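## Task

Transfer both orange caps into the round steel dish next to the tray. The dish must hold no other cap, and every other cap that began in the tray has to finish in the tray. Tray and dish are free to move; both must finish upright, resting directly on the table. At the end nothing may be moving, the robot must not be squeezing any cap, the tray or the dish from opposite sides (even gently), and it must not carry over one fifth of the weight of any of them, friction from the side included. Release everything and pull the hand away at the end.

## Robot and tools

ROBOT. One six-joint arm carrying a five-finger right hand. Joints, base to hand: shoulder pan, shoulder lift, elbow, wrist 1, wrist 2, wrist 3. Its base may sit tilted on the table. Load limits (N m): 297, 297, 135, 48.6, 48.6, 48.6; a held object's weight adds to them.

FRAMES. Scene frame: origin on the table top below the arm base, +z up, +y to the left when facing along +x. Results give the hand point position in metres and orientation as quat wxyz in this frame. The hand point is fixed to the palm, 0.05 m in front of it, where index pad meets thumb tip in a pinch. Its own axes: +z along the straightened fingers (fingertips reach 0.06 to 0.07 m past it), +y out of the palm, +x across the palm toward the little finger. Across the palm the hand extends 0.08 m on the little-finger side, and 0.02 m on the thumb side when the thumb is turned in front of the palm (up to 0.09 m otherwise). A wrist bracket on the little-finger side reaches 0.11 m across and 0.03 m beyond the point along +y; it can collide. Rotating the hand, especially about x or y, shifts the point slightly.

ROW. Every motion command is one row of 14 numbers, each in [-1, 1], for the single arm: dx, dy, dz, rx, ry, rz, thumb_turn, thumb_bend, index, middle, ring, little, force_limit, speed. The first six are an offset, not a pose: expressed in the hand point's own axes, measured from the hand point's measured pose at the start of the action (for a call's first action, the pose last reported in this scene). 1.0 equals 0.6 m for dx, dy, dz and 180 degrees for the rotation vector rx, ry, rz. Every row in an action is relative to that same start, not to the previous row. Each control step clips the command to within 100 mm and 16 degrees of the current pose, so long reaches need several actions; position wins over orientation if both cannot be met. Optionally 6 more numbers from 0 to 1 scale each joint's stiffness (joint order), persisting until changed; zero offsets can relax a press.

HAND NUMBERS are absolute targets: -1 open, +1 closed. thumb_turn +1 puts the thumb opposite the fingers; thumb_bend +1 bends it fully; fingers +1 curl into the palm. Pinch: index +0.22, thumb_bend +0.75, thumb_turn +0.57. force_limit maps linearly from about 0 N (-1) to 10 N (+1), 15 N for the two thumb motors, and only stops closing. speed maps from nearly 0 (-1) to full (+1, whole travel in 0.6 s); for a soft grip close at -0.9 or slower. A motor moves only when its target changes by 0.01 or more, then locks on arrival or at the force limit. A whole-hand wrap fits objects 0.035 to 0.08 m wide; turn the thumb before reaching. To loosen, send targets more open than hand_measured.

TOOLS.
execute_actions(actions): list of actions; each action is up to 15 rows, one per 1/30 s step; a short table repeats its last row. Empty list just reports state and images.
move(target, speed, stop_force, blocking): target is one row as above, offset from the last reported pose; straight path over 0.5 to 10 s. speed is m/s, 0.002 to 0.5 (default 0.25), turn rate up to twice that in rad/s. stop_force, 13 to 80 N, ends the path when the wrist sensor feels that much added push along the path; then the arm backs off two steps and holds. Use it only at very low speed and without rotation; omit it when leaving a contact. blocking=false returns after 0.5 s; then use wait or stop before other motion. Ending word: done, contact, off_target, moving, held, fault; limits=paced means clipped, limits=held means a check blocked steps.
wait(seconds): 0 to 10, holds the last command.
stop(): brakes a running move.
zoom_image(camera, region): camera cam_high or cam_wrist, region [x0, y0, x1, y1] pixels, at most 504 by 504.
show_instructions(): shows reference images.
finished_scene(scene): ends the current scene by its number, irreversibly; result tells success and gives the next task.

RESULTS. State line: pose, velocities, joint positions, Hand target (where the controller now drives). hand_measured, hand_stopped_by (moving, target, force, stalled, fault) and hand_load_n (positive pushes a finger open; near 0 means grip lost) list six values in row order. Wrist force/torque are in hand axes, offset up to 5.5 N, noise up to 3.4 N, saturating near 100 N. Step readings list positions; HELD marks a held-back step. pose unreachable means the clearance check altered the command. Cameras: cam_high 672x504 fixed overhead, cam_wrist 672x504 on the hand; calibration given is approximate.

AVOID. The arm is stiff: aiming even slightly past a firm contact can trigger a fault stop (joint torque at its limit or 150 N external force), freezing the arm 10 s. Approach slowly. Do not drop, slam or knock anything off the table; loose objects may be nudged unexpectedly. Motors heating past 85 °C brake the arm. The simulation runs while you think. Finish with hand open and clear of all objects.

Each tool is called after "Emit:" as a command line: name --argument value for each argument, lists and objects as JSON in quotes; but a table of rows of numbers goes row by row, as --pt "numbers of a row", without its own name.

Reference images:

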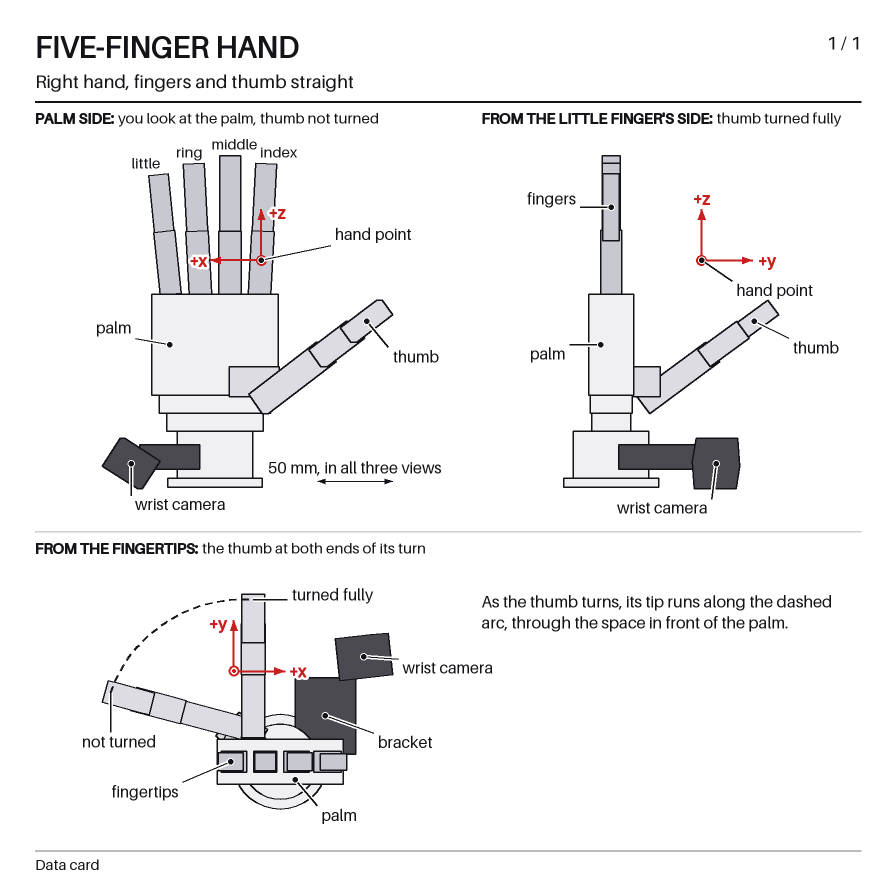

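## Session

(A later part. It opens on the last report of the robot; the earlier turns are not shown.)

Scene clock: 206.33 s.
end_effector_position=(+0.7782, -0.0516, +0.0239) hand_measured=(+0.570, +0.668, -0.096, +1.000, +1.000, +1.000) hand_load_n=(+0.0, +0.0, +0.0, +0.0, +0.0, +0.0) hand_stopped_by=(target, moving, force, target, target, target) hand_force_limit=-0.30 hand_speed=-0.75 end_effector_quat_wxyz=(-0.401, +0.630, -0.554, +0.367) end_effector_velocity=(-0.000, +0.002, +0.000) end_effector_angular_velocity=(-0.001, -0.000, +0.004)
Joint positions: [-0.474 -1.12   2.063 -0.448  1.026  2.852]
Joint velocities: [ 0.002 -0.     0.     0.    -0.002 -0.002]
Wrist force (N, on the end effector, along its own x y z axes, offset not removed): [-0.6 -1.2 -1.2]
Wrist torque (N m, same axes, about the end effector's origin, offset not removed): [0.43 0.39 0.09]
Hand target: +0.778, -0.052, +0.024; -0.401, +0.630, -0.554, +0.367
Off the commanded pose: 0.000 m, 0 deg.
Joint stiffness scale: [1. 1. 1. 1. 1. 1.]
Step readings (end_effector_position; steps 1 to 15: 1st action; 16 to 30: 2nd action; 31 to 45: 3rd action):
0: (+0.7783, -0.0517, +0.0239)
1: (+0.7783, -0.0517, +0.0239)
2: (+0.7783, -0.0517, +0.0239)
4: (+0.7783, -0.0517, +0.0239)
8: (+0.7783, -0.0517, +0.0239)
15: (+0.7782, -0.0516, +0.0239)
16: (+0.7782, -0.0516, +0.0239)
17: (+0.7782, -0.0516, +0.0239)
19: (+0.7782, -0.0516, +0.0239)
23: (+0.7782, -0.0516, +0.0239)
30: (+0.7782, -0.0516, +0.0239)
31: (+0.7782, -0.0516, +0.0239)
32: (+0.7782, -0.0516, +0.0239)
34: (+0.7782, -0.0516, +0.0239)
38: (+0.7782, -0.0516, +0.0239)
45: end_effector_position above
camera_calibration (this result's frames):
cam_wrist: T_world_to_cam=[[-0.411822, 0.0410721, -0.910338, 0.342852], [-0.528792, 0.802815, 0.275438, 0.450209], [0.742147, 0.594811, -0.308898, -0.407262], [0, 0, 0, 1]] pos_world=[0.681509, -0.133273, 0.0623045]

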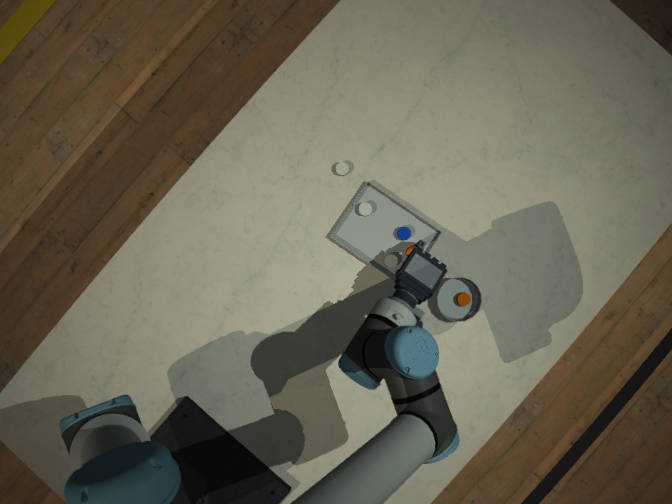

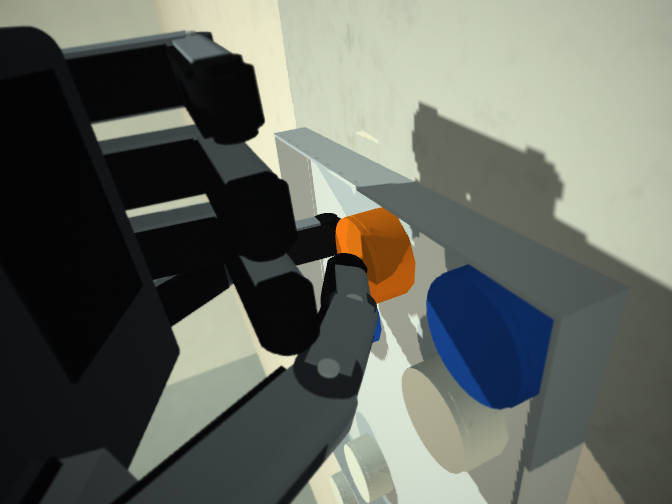

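Emit:
execute_actions --actions '[[[0,-0.015,-0.007,0,0,0,0.57,0.3,-0.4,1,1,1,-0.3,0.0]],[[0,0,0,0,0,0,0.57,0.3,-0.4,1,1,1,-0.3,0.0]]]'

Scene clock: 210.10 s.
end_effector_position=(+0.7768, -0.0508, +0.0328) hand_measured=(+0.570, +0.300, -0.400, +1.000, +1.000, +1.000) hand_load_n=(+0.0, +0.0, +0.0, +0.0, +0.0, +0.0) hand_stopped_by=(target, target, target, target, target, target) hand_force_limit=-0.30 hand_speed=0.00 end_effector_quat_wxyz=(-0.401, +0.630, -0.554, +0.367) end_effector_velocity=(+0.000, +0.000, -0.000) end_effector_angular_velocity=(-0.000, +0.000, +0.000)
Joint positions: [-0.474 -1.135  2.063 -0.432  1.026  2.852]
Joint velocities: [ 0.001 -0.     0.     0.     0.001  0.   ]
Wrist force (N, on the end effector, along its own x y z axes, offset not removed): [1.6 -0.4 -3.5]
Wrist torque (N m, same axes, about the end effector's origin, offset not removed): [0.53 0.05 0.14]
Hand target: +0.777, -0.051, +0.033; -0.401, +0.630, -0.554, +0.367
Off the commanded pose: 0.000 m, 0 deg.
Joint stiffness scale: [1. 1. 1. 1. 1. 1.]
Step readings (end_effector_position; steps 1 to 15: 1st action; 16 to 30: 2nd action):
0: (+0.7782, -0.0516, +0.0239)
1: (+0.7782, -0.0516, +0.0239)
2: (+0.7782, -0.0516, +0.0238)
4: (+0.7775, -0.0513, +0.0242)
8: (+0.7770, -0.0509, +0.0284)
15: (+0.7769, -0.0509, +0.0328)
16: (+0.7768, -0.0508, +0.0328)
17: (+0.7768, -0.0508, +0.0328)
19: (+0.7768, -0.0508, +0.0328)
23: (+0.7768, -0.0508, +0.0328)
30: end_effector_position above
camera_calibration (this result's frames):
cam_wrist: T_world_to_cam=[[-0.412715, 0.0415551, -0.909912, 0.35104], [-0.528517, 0.802672, 0.276381, 0.44604], [0.741846, 0.594971, -0.309313, -0.403651], [0, 0, 0, 1]] pos_world=[0.680066, -0.132451, 0.0712838]

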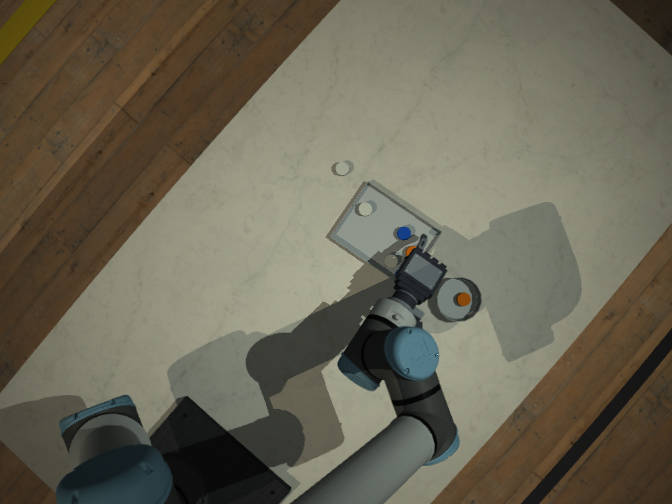

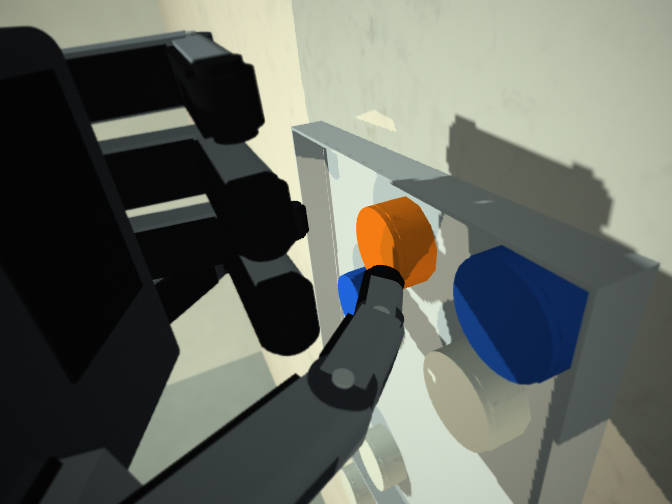

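Emit:
move --target '[0.004, 0.0065, -0.0138, 0, 0, 0, 0.57, 0.3, -0.4, 1, 1, 1, -0.3, 0.0]' --speed 0.02

Emit:
move --target '[0, 0.0227, 0.0105, 0, 0, 0, 0.57, 0.3, -0.4, 1, 1, 1, -0.3, 0.0]' --speed 0.02

Scene clock: 218.67 s.
end_effector_position=(+0.7699, -0.0538, +0.0328) hand_measured=(+0.570, +0.300, -0.400, +1.000, +1.000, +1.000) hand_load_n=(+0.0, +0.0, +0.0, +0.0, +0.0, +0.0) hand_stopped_by=(target, target, target, target, target, target) hand_force_limit=-0.30 hand_speed=0.00 end_effector_quat_wxyz=(-0.401, +0.630, -0.554, +0.367) end_effector_velocity=(-0.001, +0.001, -0.001) end_effector_angular_velocity=(+0.001, -0.001, +0.004)
Joint positions: [-0.485 -1.142  2.075 -0.435  1.016  2.847]
Joint velocities: [-0.001 -0.     0.003 -0.002 -0.005 -0.002]
Wrist force (N, on the end effector, along its own x y z axes, offset not removed): [-1.9 -2.0 0.7]
Wrist torque (N m, same axes, about the end effector's origin, offset not removed): [0.12 0.54 0.07]
Hand target: +0.768, -0.054, +0.033; -0.401, +0.630, -0.554, +0.367
Off the commanded pose: 0.002 m, 0 deg.
Joint stiffness scale: [1. 1. 1. 1. 1. 1.]
move: done
camera_calibration (this result's frames):
cam_wrist: T_world_to_cam=[[-0.412504, 0.0419578, -0.909989, 0.348216], [-0.528608, 0.802529, 0.276625, 0.444841], [0.741899, 0.595137, -0.308867, -0.396794], [0, 0, 0, 1]] pos_world=[0.673168, -0.135461, 0.0712619]

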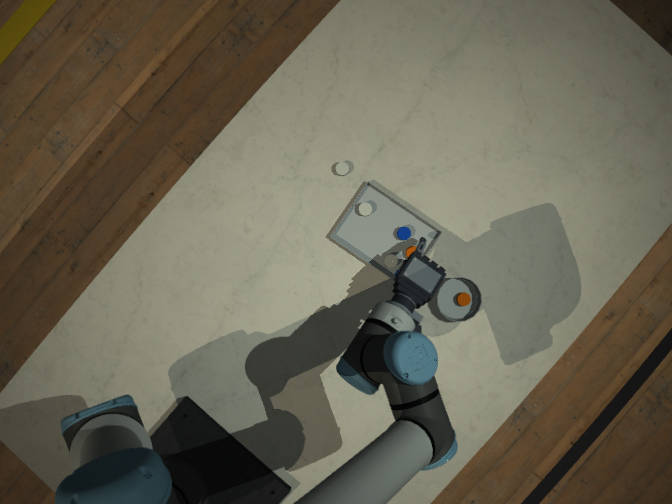

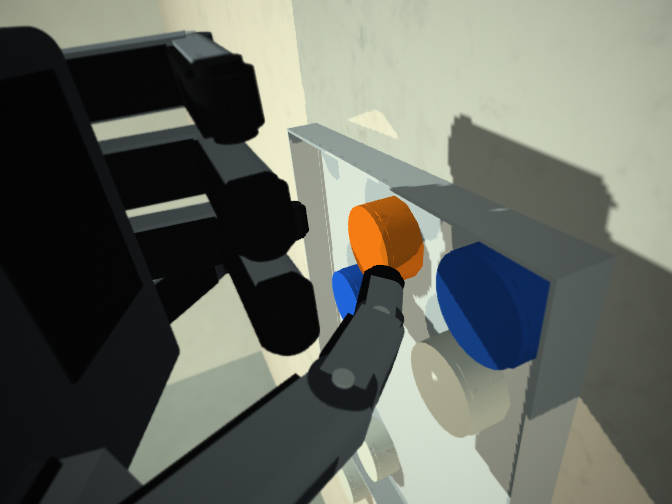

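Scene clock: 219.77 s.
end_effector_position=(+0.7722, -0.0551, +0.0206) hand_measured=(+0.570, +0.300, -0.400, +1.000, +1.000, +1.000) hand_load_n=(+0.5, -0.5, +0.0, +0.0, +0.0, +0.0) hand_stopped_by=(target, target, target, target, target, target) hand_force_limit=-0.30 hand_speed=0.00 end_effector_quat_wxyz=(-0.402, +0.630, -0.553, +0.368) end_effector_velocity=(+0.002, -0.002, +0.001) end_effector_angular_velocity=(-0.003, -0.006, -0.001)
Joint positions: [-0.485 -1.121  2.075 -0.46   1.015  2.846]
Joint velocities: [-0.001 -0.    -0.    -0.007  0.001  0.   ]
Wrist force (N, on the end effector, along its own x y z axes, offset not removed): [2.4 -1.2 -0.2]
Wrist torque (N m, same axes, about the end effector's origin, offset not removed): [0.35 -0.27 0.17]
Hand target: +0.770, -0.054, +0.018; -0.401, +0.630, -0.554, +0.367
Off the commanded pose: 0.004 m, 0 deg.
Joint stiffness scale: [1. 1. 1. 1. 1. 1.]
move: off_target
camera_calibration (this result's frames):
cam_wrist: T_world_to_cam=[[-0.409312, 0.0401089, -0.911512, 0.335545], [-0.529761, 0.802935, 0.273219, 0.451507], [0.742843, 0.594716, -0.307403, -0.402319], [0, 0, 0, 1]] pos_world=[0.675394, -0.136724, 0.0588188]

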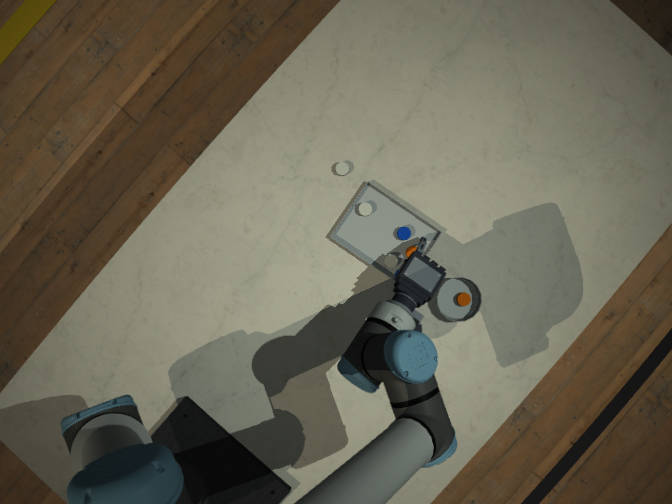

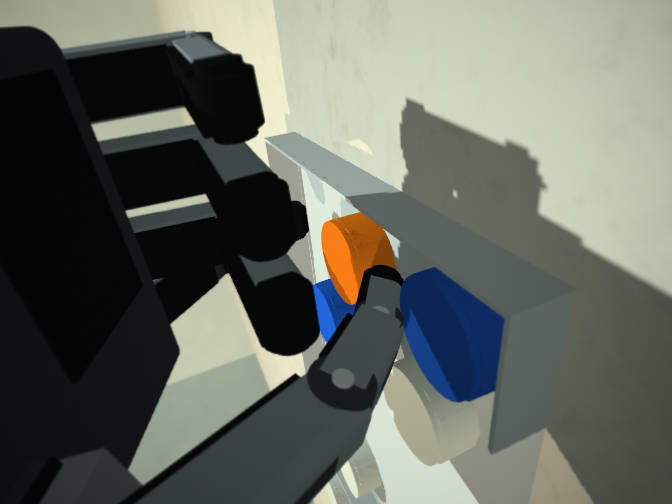

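Emit:
execute_actions --actions '[[[0,0,0,0,0,0,0.57,0.75,0.3,1,1,1,-0.3,-0.75]],[[0,0,0,0,0,0,0.57,0.75,0.3,1,1,1,-0.3,-0.75]],[[0,0,0,0,0,0,0.57,0.75,0.3,1,1,1,-0.3,-0.75]]]'

Scene clock: 224.50 s.
end_effector_position=(+0.7724, -0.0552, +0.0206) hand_measured=(+0.570, +0.500, -0.140, +1.000, +1.000, +1.000) hand_load_n=(-0.5, +5.0, +8.0, +0.0, +0.0, +0.0) hand_stopped_by=(target, force, force, target, target, target) hand_force_limit=-0.30 hand_speed=-0.75 end_effector_quat_wxyz=(-0.402, +0.630, -0.553, +0.369) end_effector_velocity=(+0.000, -0.000, +0.000) end_effector_angular_velocity=(+0.000, +0.001, -0.001)
Joint positions: [-0.485 -1.121  2.075 -0.461  1.015  2.846]
Joint velocities: [-0.     0.    -0.001  0.001  0.     0.   ]
Wrist force (N, on the end effector, along its own x y z axes, offset not removed): [-2.3 2.6 -1.4]
Wrist torque (N m, same axes, about the end effector's origin, offset not removed): [0.80 0.66 0.21]
Hand target: +0.772, -0.055, +0.021; -0.402, +0.630, -0.553, +0.369
Off the commanded pose: 0.000 m, 0 deg.
Joint stiffness scale: [1. 1. 1. 1. 1. 1.]
Step readings (end_effector_position; steps 1 to 15: 1st action; 16 to 30: 2nd action; 31 to 45: 3rd action):
0: (+0.7724, -0.0552, +0.0207)
1: (+0.7724, -0.0552, +0.0207)
2: (+0.7724, -0.0552, +0.0207)
4: (+0.7724, -0.0552, +0.0207)
8: (+0.7724, -0.0552, +0.0207)
15: (+0.7724, -0.0552, +0.0206)
16: (+0.7724, -0.0552, +0.0206)
17: (+0.7724, -0.0552, +0.0206)
19: (+0.7724, -0.0552, +0.0206)
23: (+0.7724, -0.0552, +0.0206)
30: (+0.7724, -0.0552, +0.0206)
31: (+0.7724, -0.0552, +0.0206)
32: (+0.7724, -0.0552, +0.0206)
34: (+0.7724, -0.0552, +0.0206)
38: (+0.7724, -0.0552, +0.0206)
45: end_effector_position above
camera_calibration (this result's frames):
cam_wrist: T_world_to_cam=[[-0.408742, 0.0397923, -0.911782, 0.335234], [-0.529935, 0.803027, 0.27261, 0.451802], [0.743034, 0.594612, -0.307144, -0.402524], [0, 0, 0, 1]] pos_world=[0.675538, -0.136804, 0.0588621]

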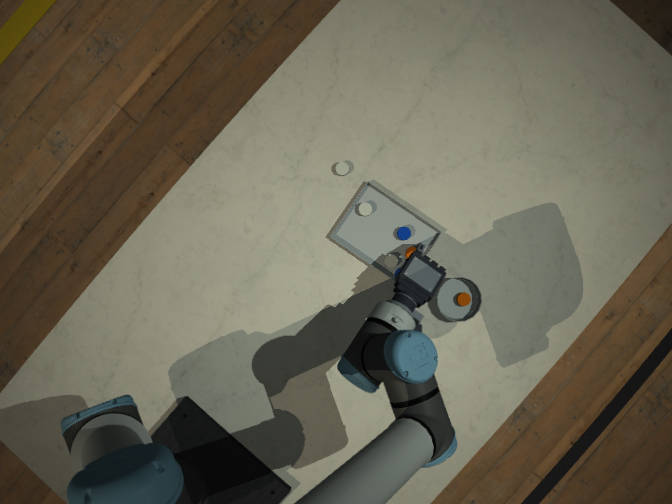

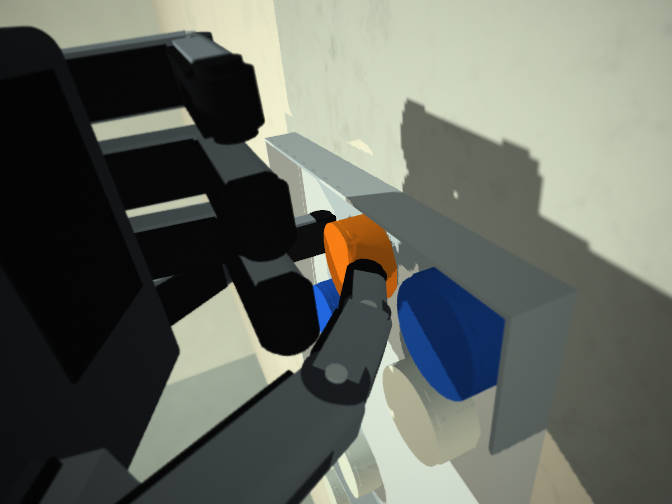

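Gripped. Lift.

Emit:
move --target '[0, -0.1208, -0.0564, 0, 0, 0, 0.57, 0.75, 0.3, 1, 1, 1, -0.3, -0.75]' --speed 0.06

Scene clock: 231.77 s.
end_effector_position=(+0.7694, -0.0532, +0.0990) hand_measured=(+0.570, +0.500, -0.140, +1.000, +1.000, +1.000) hand_load_n=(-0.5, +5.0, +8.0, +0.0, +0.0, +0.0) hand_stopped_by=(target, force, force, target, target, target) hand_force_limit=-0.30 hand_speed=-0.75 end_effector_quat_wxyz=(-0.401, +0.630, -0.553, +0.368) end_effector_velocity=(-0.002, +0.002, -0.001) end_effector_angular_velocity=(+0.005, +0.009, -0.000)
Joint positions: [-0.485 -1.237  2.05  -0.318  1.015  2.846]
Joint velocities: [0.   0.   0.   0.01 0.   0.  ]
Wrist force (N, on the end effector, along its own x y z axes, offset not removed): [-4.6 -0.3 -2.7]
Wrist torque (N m, same axes, about the end effector's origin, offset not removed): [0.42 1.05 -0.26]
Hand target: +0.771, -0.054, +0.101; -0.402, +0.630, -0.553, +0.369
Off the commanded pose: 0.002 m, 0 deg.
Joint stiffness scale: [1. 1. 1. 1. 1. 1.]
move: done
camera_calibration (this result's frames):
cam_wrist: T_world_to_cam=[[-0.409793, 0.0403753, -0.911285, 0.406143], [-0.529615, 0.802856, 0.273732, 0.426883], [0.742683, 0.594804, -0.307621, -0.377152], [0, 0, 0, 1]] pos_world=[0.672622, -0.134793, 0.137241]

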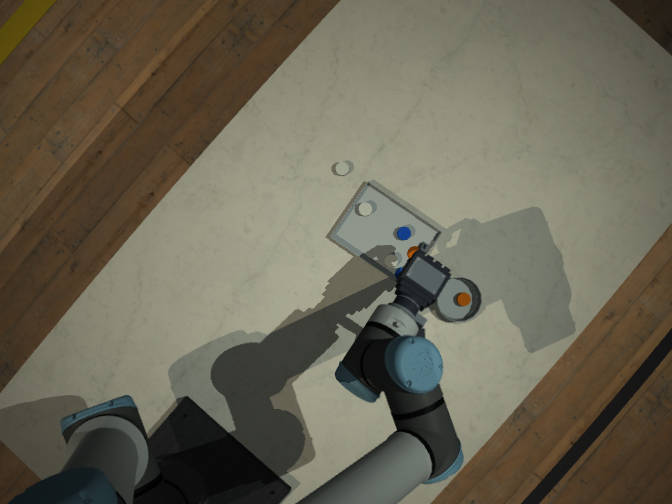

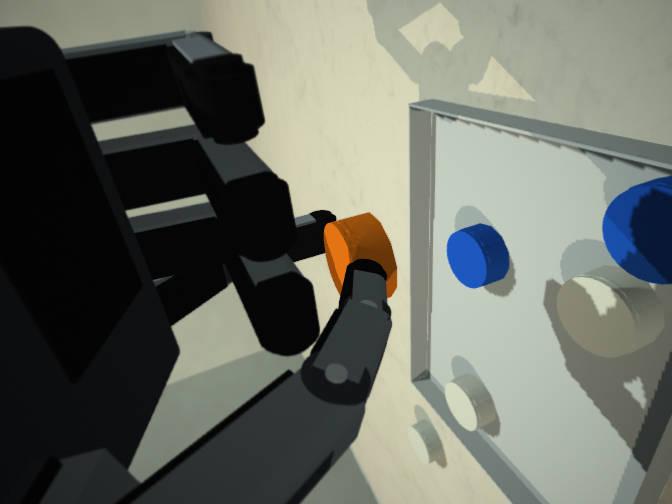

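Emit:
move --target '[0.2177, 0.0068, -0.0152, 0, 0, 0, 0.57, 0.75, 0.3, 1, 1, 1, -0.3, -0.75]' --speed 0.12

Scene clock: 245.00 s.
end_effector_position=(+0.7733, -0.1823, +0.1007) hand_measured=(+0.570, +0.500, -0.140, +1.000, +1.000, +1.000) hand_load_n=(-0.5, +5.0, +8.0, +0.0, +0.0, +0.0) hand_stopped_by=(target, force, force, target, target, target) hand_force_limit=-0.30 hand_speed=-0.75 end_effector_quat_wxyz=(-0.401, +0.629, -0.555, +0.368) end_effector_velocity=(-0.001, +0.002, +0.002) end_effector_angular_velocity=(+0.004, +0.002, +0.013)
Joint positions: [-0.672 -1.17   1.953 -0.217  0.855  2.731]
Joint velocities: [-0.001  0.001 -0.004  0.013 -0.013 -0.008]
Wrist force (N, on the end effector, along its own x y z axes, offset not removed): [-0.8 -1.2 -1.7]
Wrist torque (N m, same axes, about the end effector's origin, offset not removed): [0.42 0.43 -0.10]
Hand target: +0.775, -0.184, +0.102; -0.402, +0.630, -0.553, +0.368
Off the commanded pose: 0.002 m, 0 deg.
Joint stiffness scale: [1. 1. 1. 1. 1. 1.]
move: done
camera_calibration (this result's frames):
cam_wrist: T_world_to_cam=[[-0.410535, 0.0426861, -0.910845, 0.415501], [-0.527632, 0.803567, 0.275473, 0.530576], [0.743683, 0.593682, -0.30737, -0.303682], [0, 0, 0, 1]] pos_world=[0.67637, -0.263798, 0.138956]

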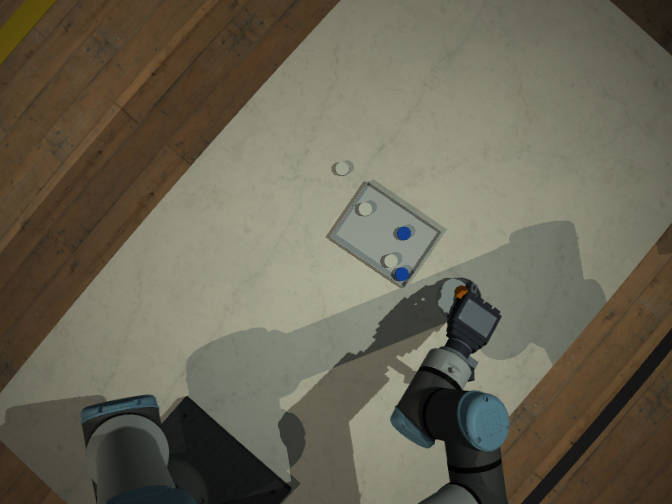

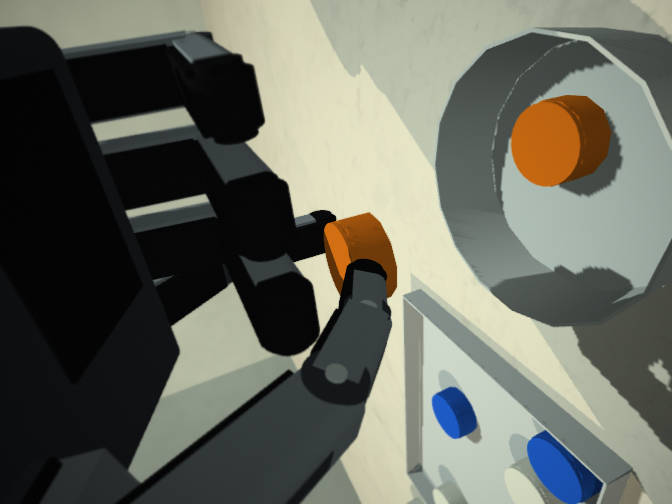

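Emit:
move --target '[-0.025, 0.1072, 0.025, 0, 0, 0, 0.57, 0.75, 0.3, 1, 1, 1, -0.3, -0.75]' --speed 0.05

Scene clock: 260.60 s.
end_effector_position=(+0.7604, -0.1720, +0.0374) hand_measured=(+0.570, +0.500, -0.140, +1.000, +1.000, +1.000) hand_load_n=(-0.5, +5.0, +8.0, +0.0, +0.0, +0.0) hand_stopped_by=(target, force, force, target, target, target) hand_force_limit=-0.30 hand_speed=-0.75 end_effector_quat_wxyz=(-0.401, +0.629, -0.554, +0.369) end_effector_velocity=(+0.002, -0.003, +0.001) end_effector_angular_velocity=(-0.005, -0.007, -0.003)
Joint positions: [-0.672 -1.105  2.012 -0.344  0.855  2.731]
Joint velocities: [-0.002 -0.001  0.    -0.009  0.001  0.001]
Wrist force (N, on the end effector, along its own x y z axes, offset not removed): [0.5 -1.3 -3.7]
Wrist torque (N m, same axes, about the end effector's origin, offset not removed): [0.45 0.24 -0.22]
Hand target: +0.759, -0.170, +0.036; -0.401, +0.629, -0.555, +0.368
Off the commanded pose: 0.003 m, 0 deg.
Joint stiffness scale: [1. 1. 1. 1. 1. 1.]
move: done
camera_calibration (this result's frames):
cam_wrist: T_world_to_cam=[[-0.40876, 0.0407657, -0.911731, 0.350446], [-0.528153, 0.804154, 0.272745, 0.533526], [0.744291, 0.593021, -0.307176, -0.32019], [0, 0, 0, 1]] pos_world=[0.663347, -0.253444, 0.0756413]

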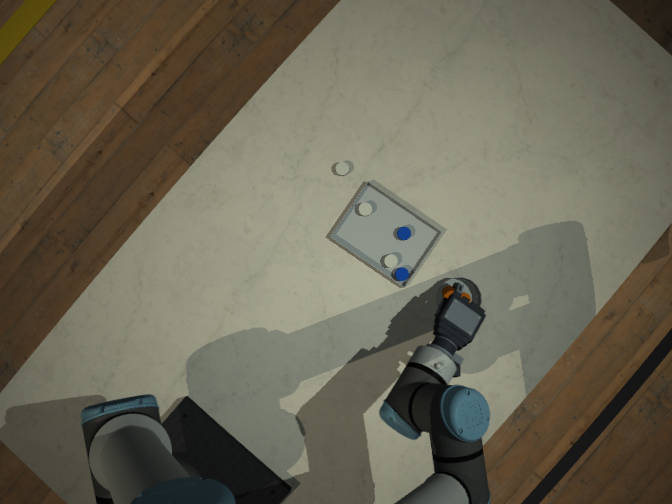

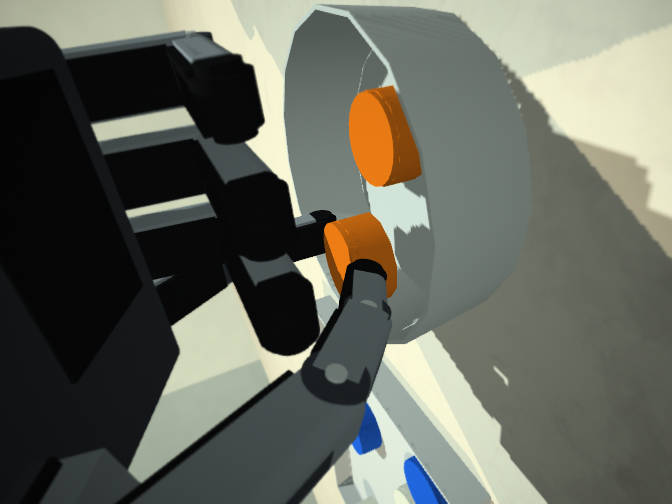

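Looks inside the dish. Release and lift.

Emit:
execute_actions --actions '[[[0,0,0,0,0,0,0.57,0.35,-0.35,1,1,1,-0.3,0.0]],[[0,0,0,0,0,0,0.57,0.35,-0.35,1,1,1,-0.3,0.0]]]'

Emit:
move --target '[0, -0.15, -0.07, 0, 0, 0, 0.57, 0.35, -0.35, 1, 1, 1, -0.3, 0.0]' --speed 0.08

Scene clock: 264.37 s.
end_effector_position=(+0.7605, -0.1722, +0.0375) hand_measured=(+0.570, +0.350, -0.350, +1.000, +1.000, +1.000) hand_load_n=(+0.0, +0.0, +0.0, +0.0, +0.0, +0.0) hand_stopped_by=(target, target, target, target, target, target) hand_force_limit=-0.30 hand_speed=0.00 end_effector_quat_wxyz=(-0.401, +0.629, -0.554, +0.369) end_effector_velocity=(+0.000, -0.000, +0.000) end_effector_angular_velocity=(+0.001, -0.001, +0.001)
Joint positions: [-0.672 -1.105  2.012 -0.345  0.856  2.731]
Joint velocities: [-0.     0.    -0.    -0.001 -0.001  0.001]
Wrist force (N, on the end effector, along its own x y z axes, offset not removed): [-3.9 1.1 -0.2]
Wrist torque (N m, same axes, about the end effector's origin, offset not removed): [0.44 0.77 -0.10]
Hand target: +0.761, -0.172, +0.037; -0.401, +0.629, -0.554, +0.369
Off the commanded pose: 0.000 m, 0 deg.
Joint stiffness scale: [1. 1. 1. 1. 1. 1.]
Step readings (end_effector_position; steps 1 to 15: 1st action; 16 to 30: 2nd action):
0: (+0.7606, -0.1723, +0.0375)
1: (+0.7606, -0.1723, +0.0375)
2: (+0.7606, -0.1723, +0.0375)
4: (+0.7606, -0.1723, +0.0375)
8: (+0.7606, -0.1722, +0.0375)
15: (+0.7605, -0.1722, +0.0375)
16: (+0.7605, -0.1722, +0.0375)
17: (+0.7605, -0.1722, +0.0375)
19: (+0.7605, -0.1722, +0.0375)
23: (+0.7605, -0.1722, +0.0375)
30: end_effector_position above
camera_calibration (this result's frames):
cam_wrist: T_world_to_cam=[[-0.408262, 0.0404498, -0.911968, 0.350134], [-0.52824, 0.804298, 0.272152, 0.533807], [0.744503, 0.592847, -0.306998, -0.320409], [0, 0, 0, 1]] pos_world=[0.66347, -0.253549, 0.0756694]

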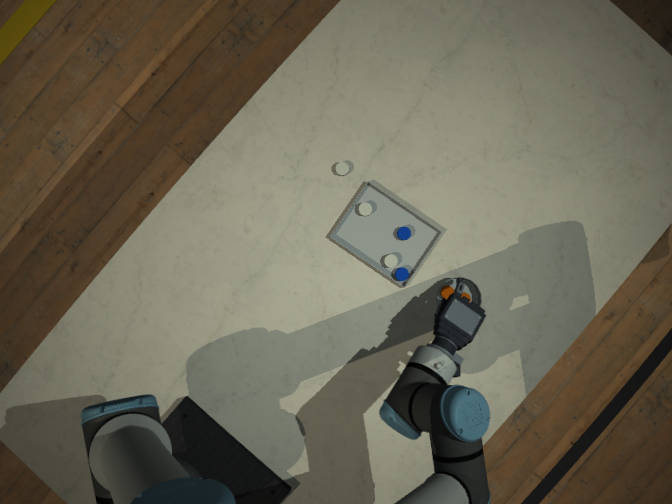

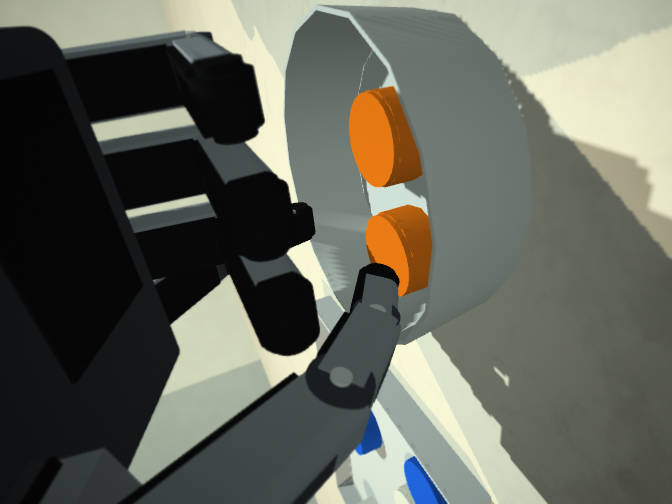

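Scene clock: 266.10 s.
end_effector_position=(+0.7576, -0.1692, +0.1353) hand_measured=(+0.570, +0.350, -0.350, +1.000, +1.000, +1.000) hand_load_n=(+0.0, +0.0, +0.0, +0.0, +0.0, +0.0) hand_stopped_by=(target, target, target, target, target, target) hand_force_limit=-0.30 hand_speed=0.00 end_effector_quat_wxyz=(-0.401, +0.629, -0.554, +0.369) end_effector_velocity=(-0.003, +0.003, -0.001) end_effector_angular_velocity=(+0.007, +0.009, +0.001)
Joint positions: [-0.672 -1.239  1.975 -0.173  0.856  2.731]
Joint velocities: [ 0.     0.     0.     0.013 -0.001 -0.001]
Wrist force (N, on the end effector, along its own x y z axes, offset not removed): [0.3 -2.1 -0.5]
Wrist torque (N m, same axes, about the end effector's origin, offset not removed): [0.04 0.15 0.13]
Hand target: +0.758, -0.170, +0.137; -0.401, +0.629, -0.554, +0.369
Off the commanded pose: 0.002 m, 0 deg.
Joint stiffness scale: [1. 1. 1. 1. 1. 1.]
move: done
camera_calibration (this result's frames):
cam_wrist: T_world_to_cam=[[-0.408848, 0.0409366, -0.911684, 0.438561], [-0.528062, 0.804155, 0.272919, 0.503001], [0.744308, 0.593008, -0.30716, -0.289777], [0, 0, 0, 1]] pos_world=[0.660603, -0.250604, 0.173542]

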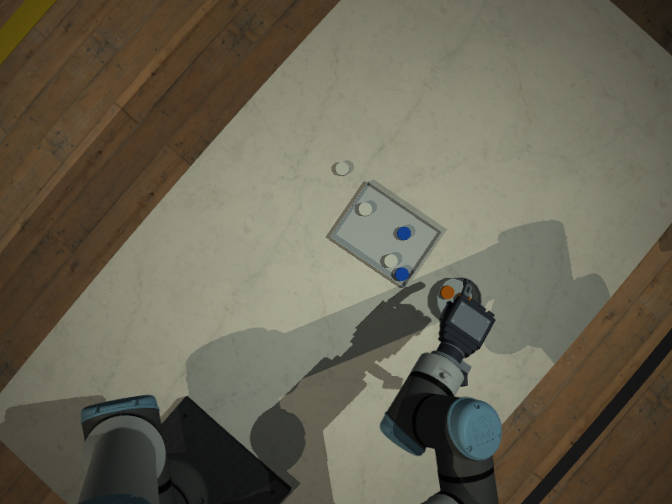

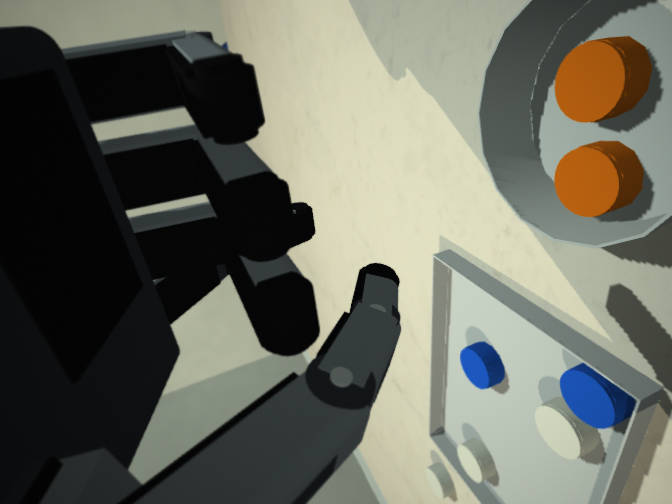

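Emit:
finished_scene --scene 1

The scene is finished: the task was done.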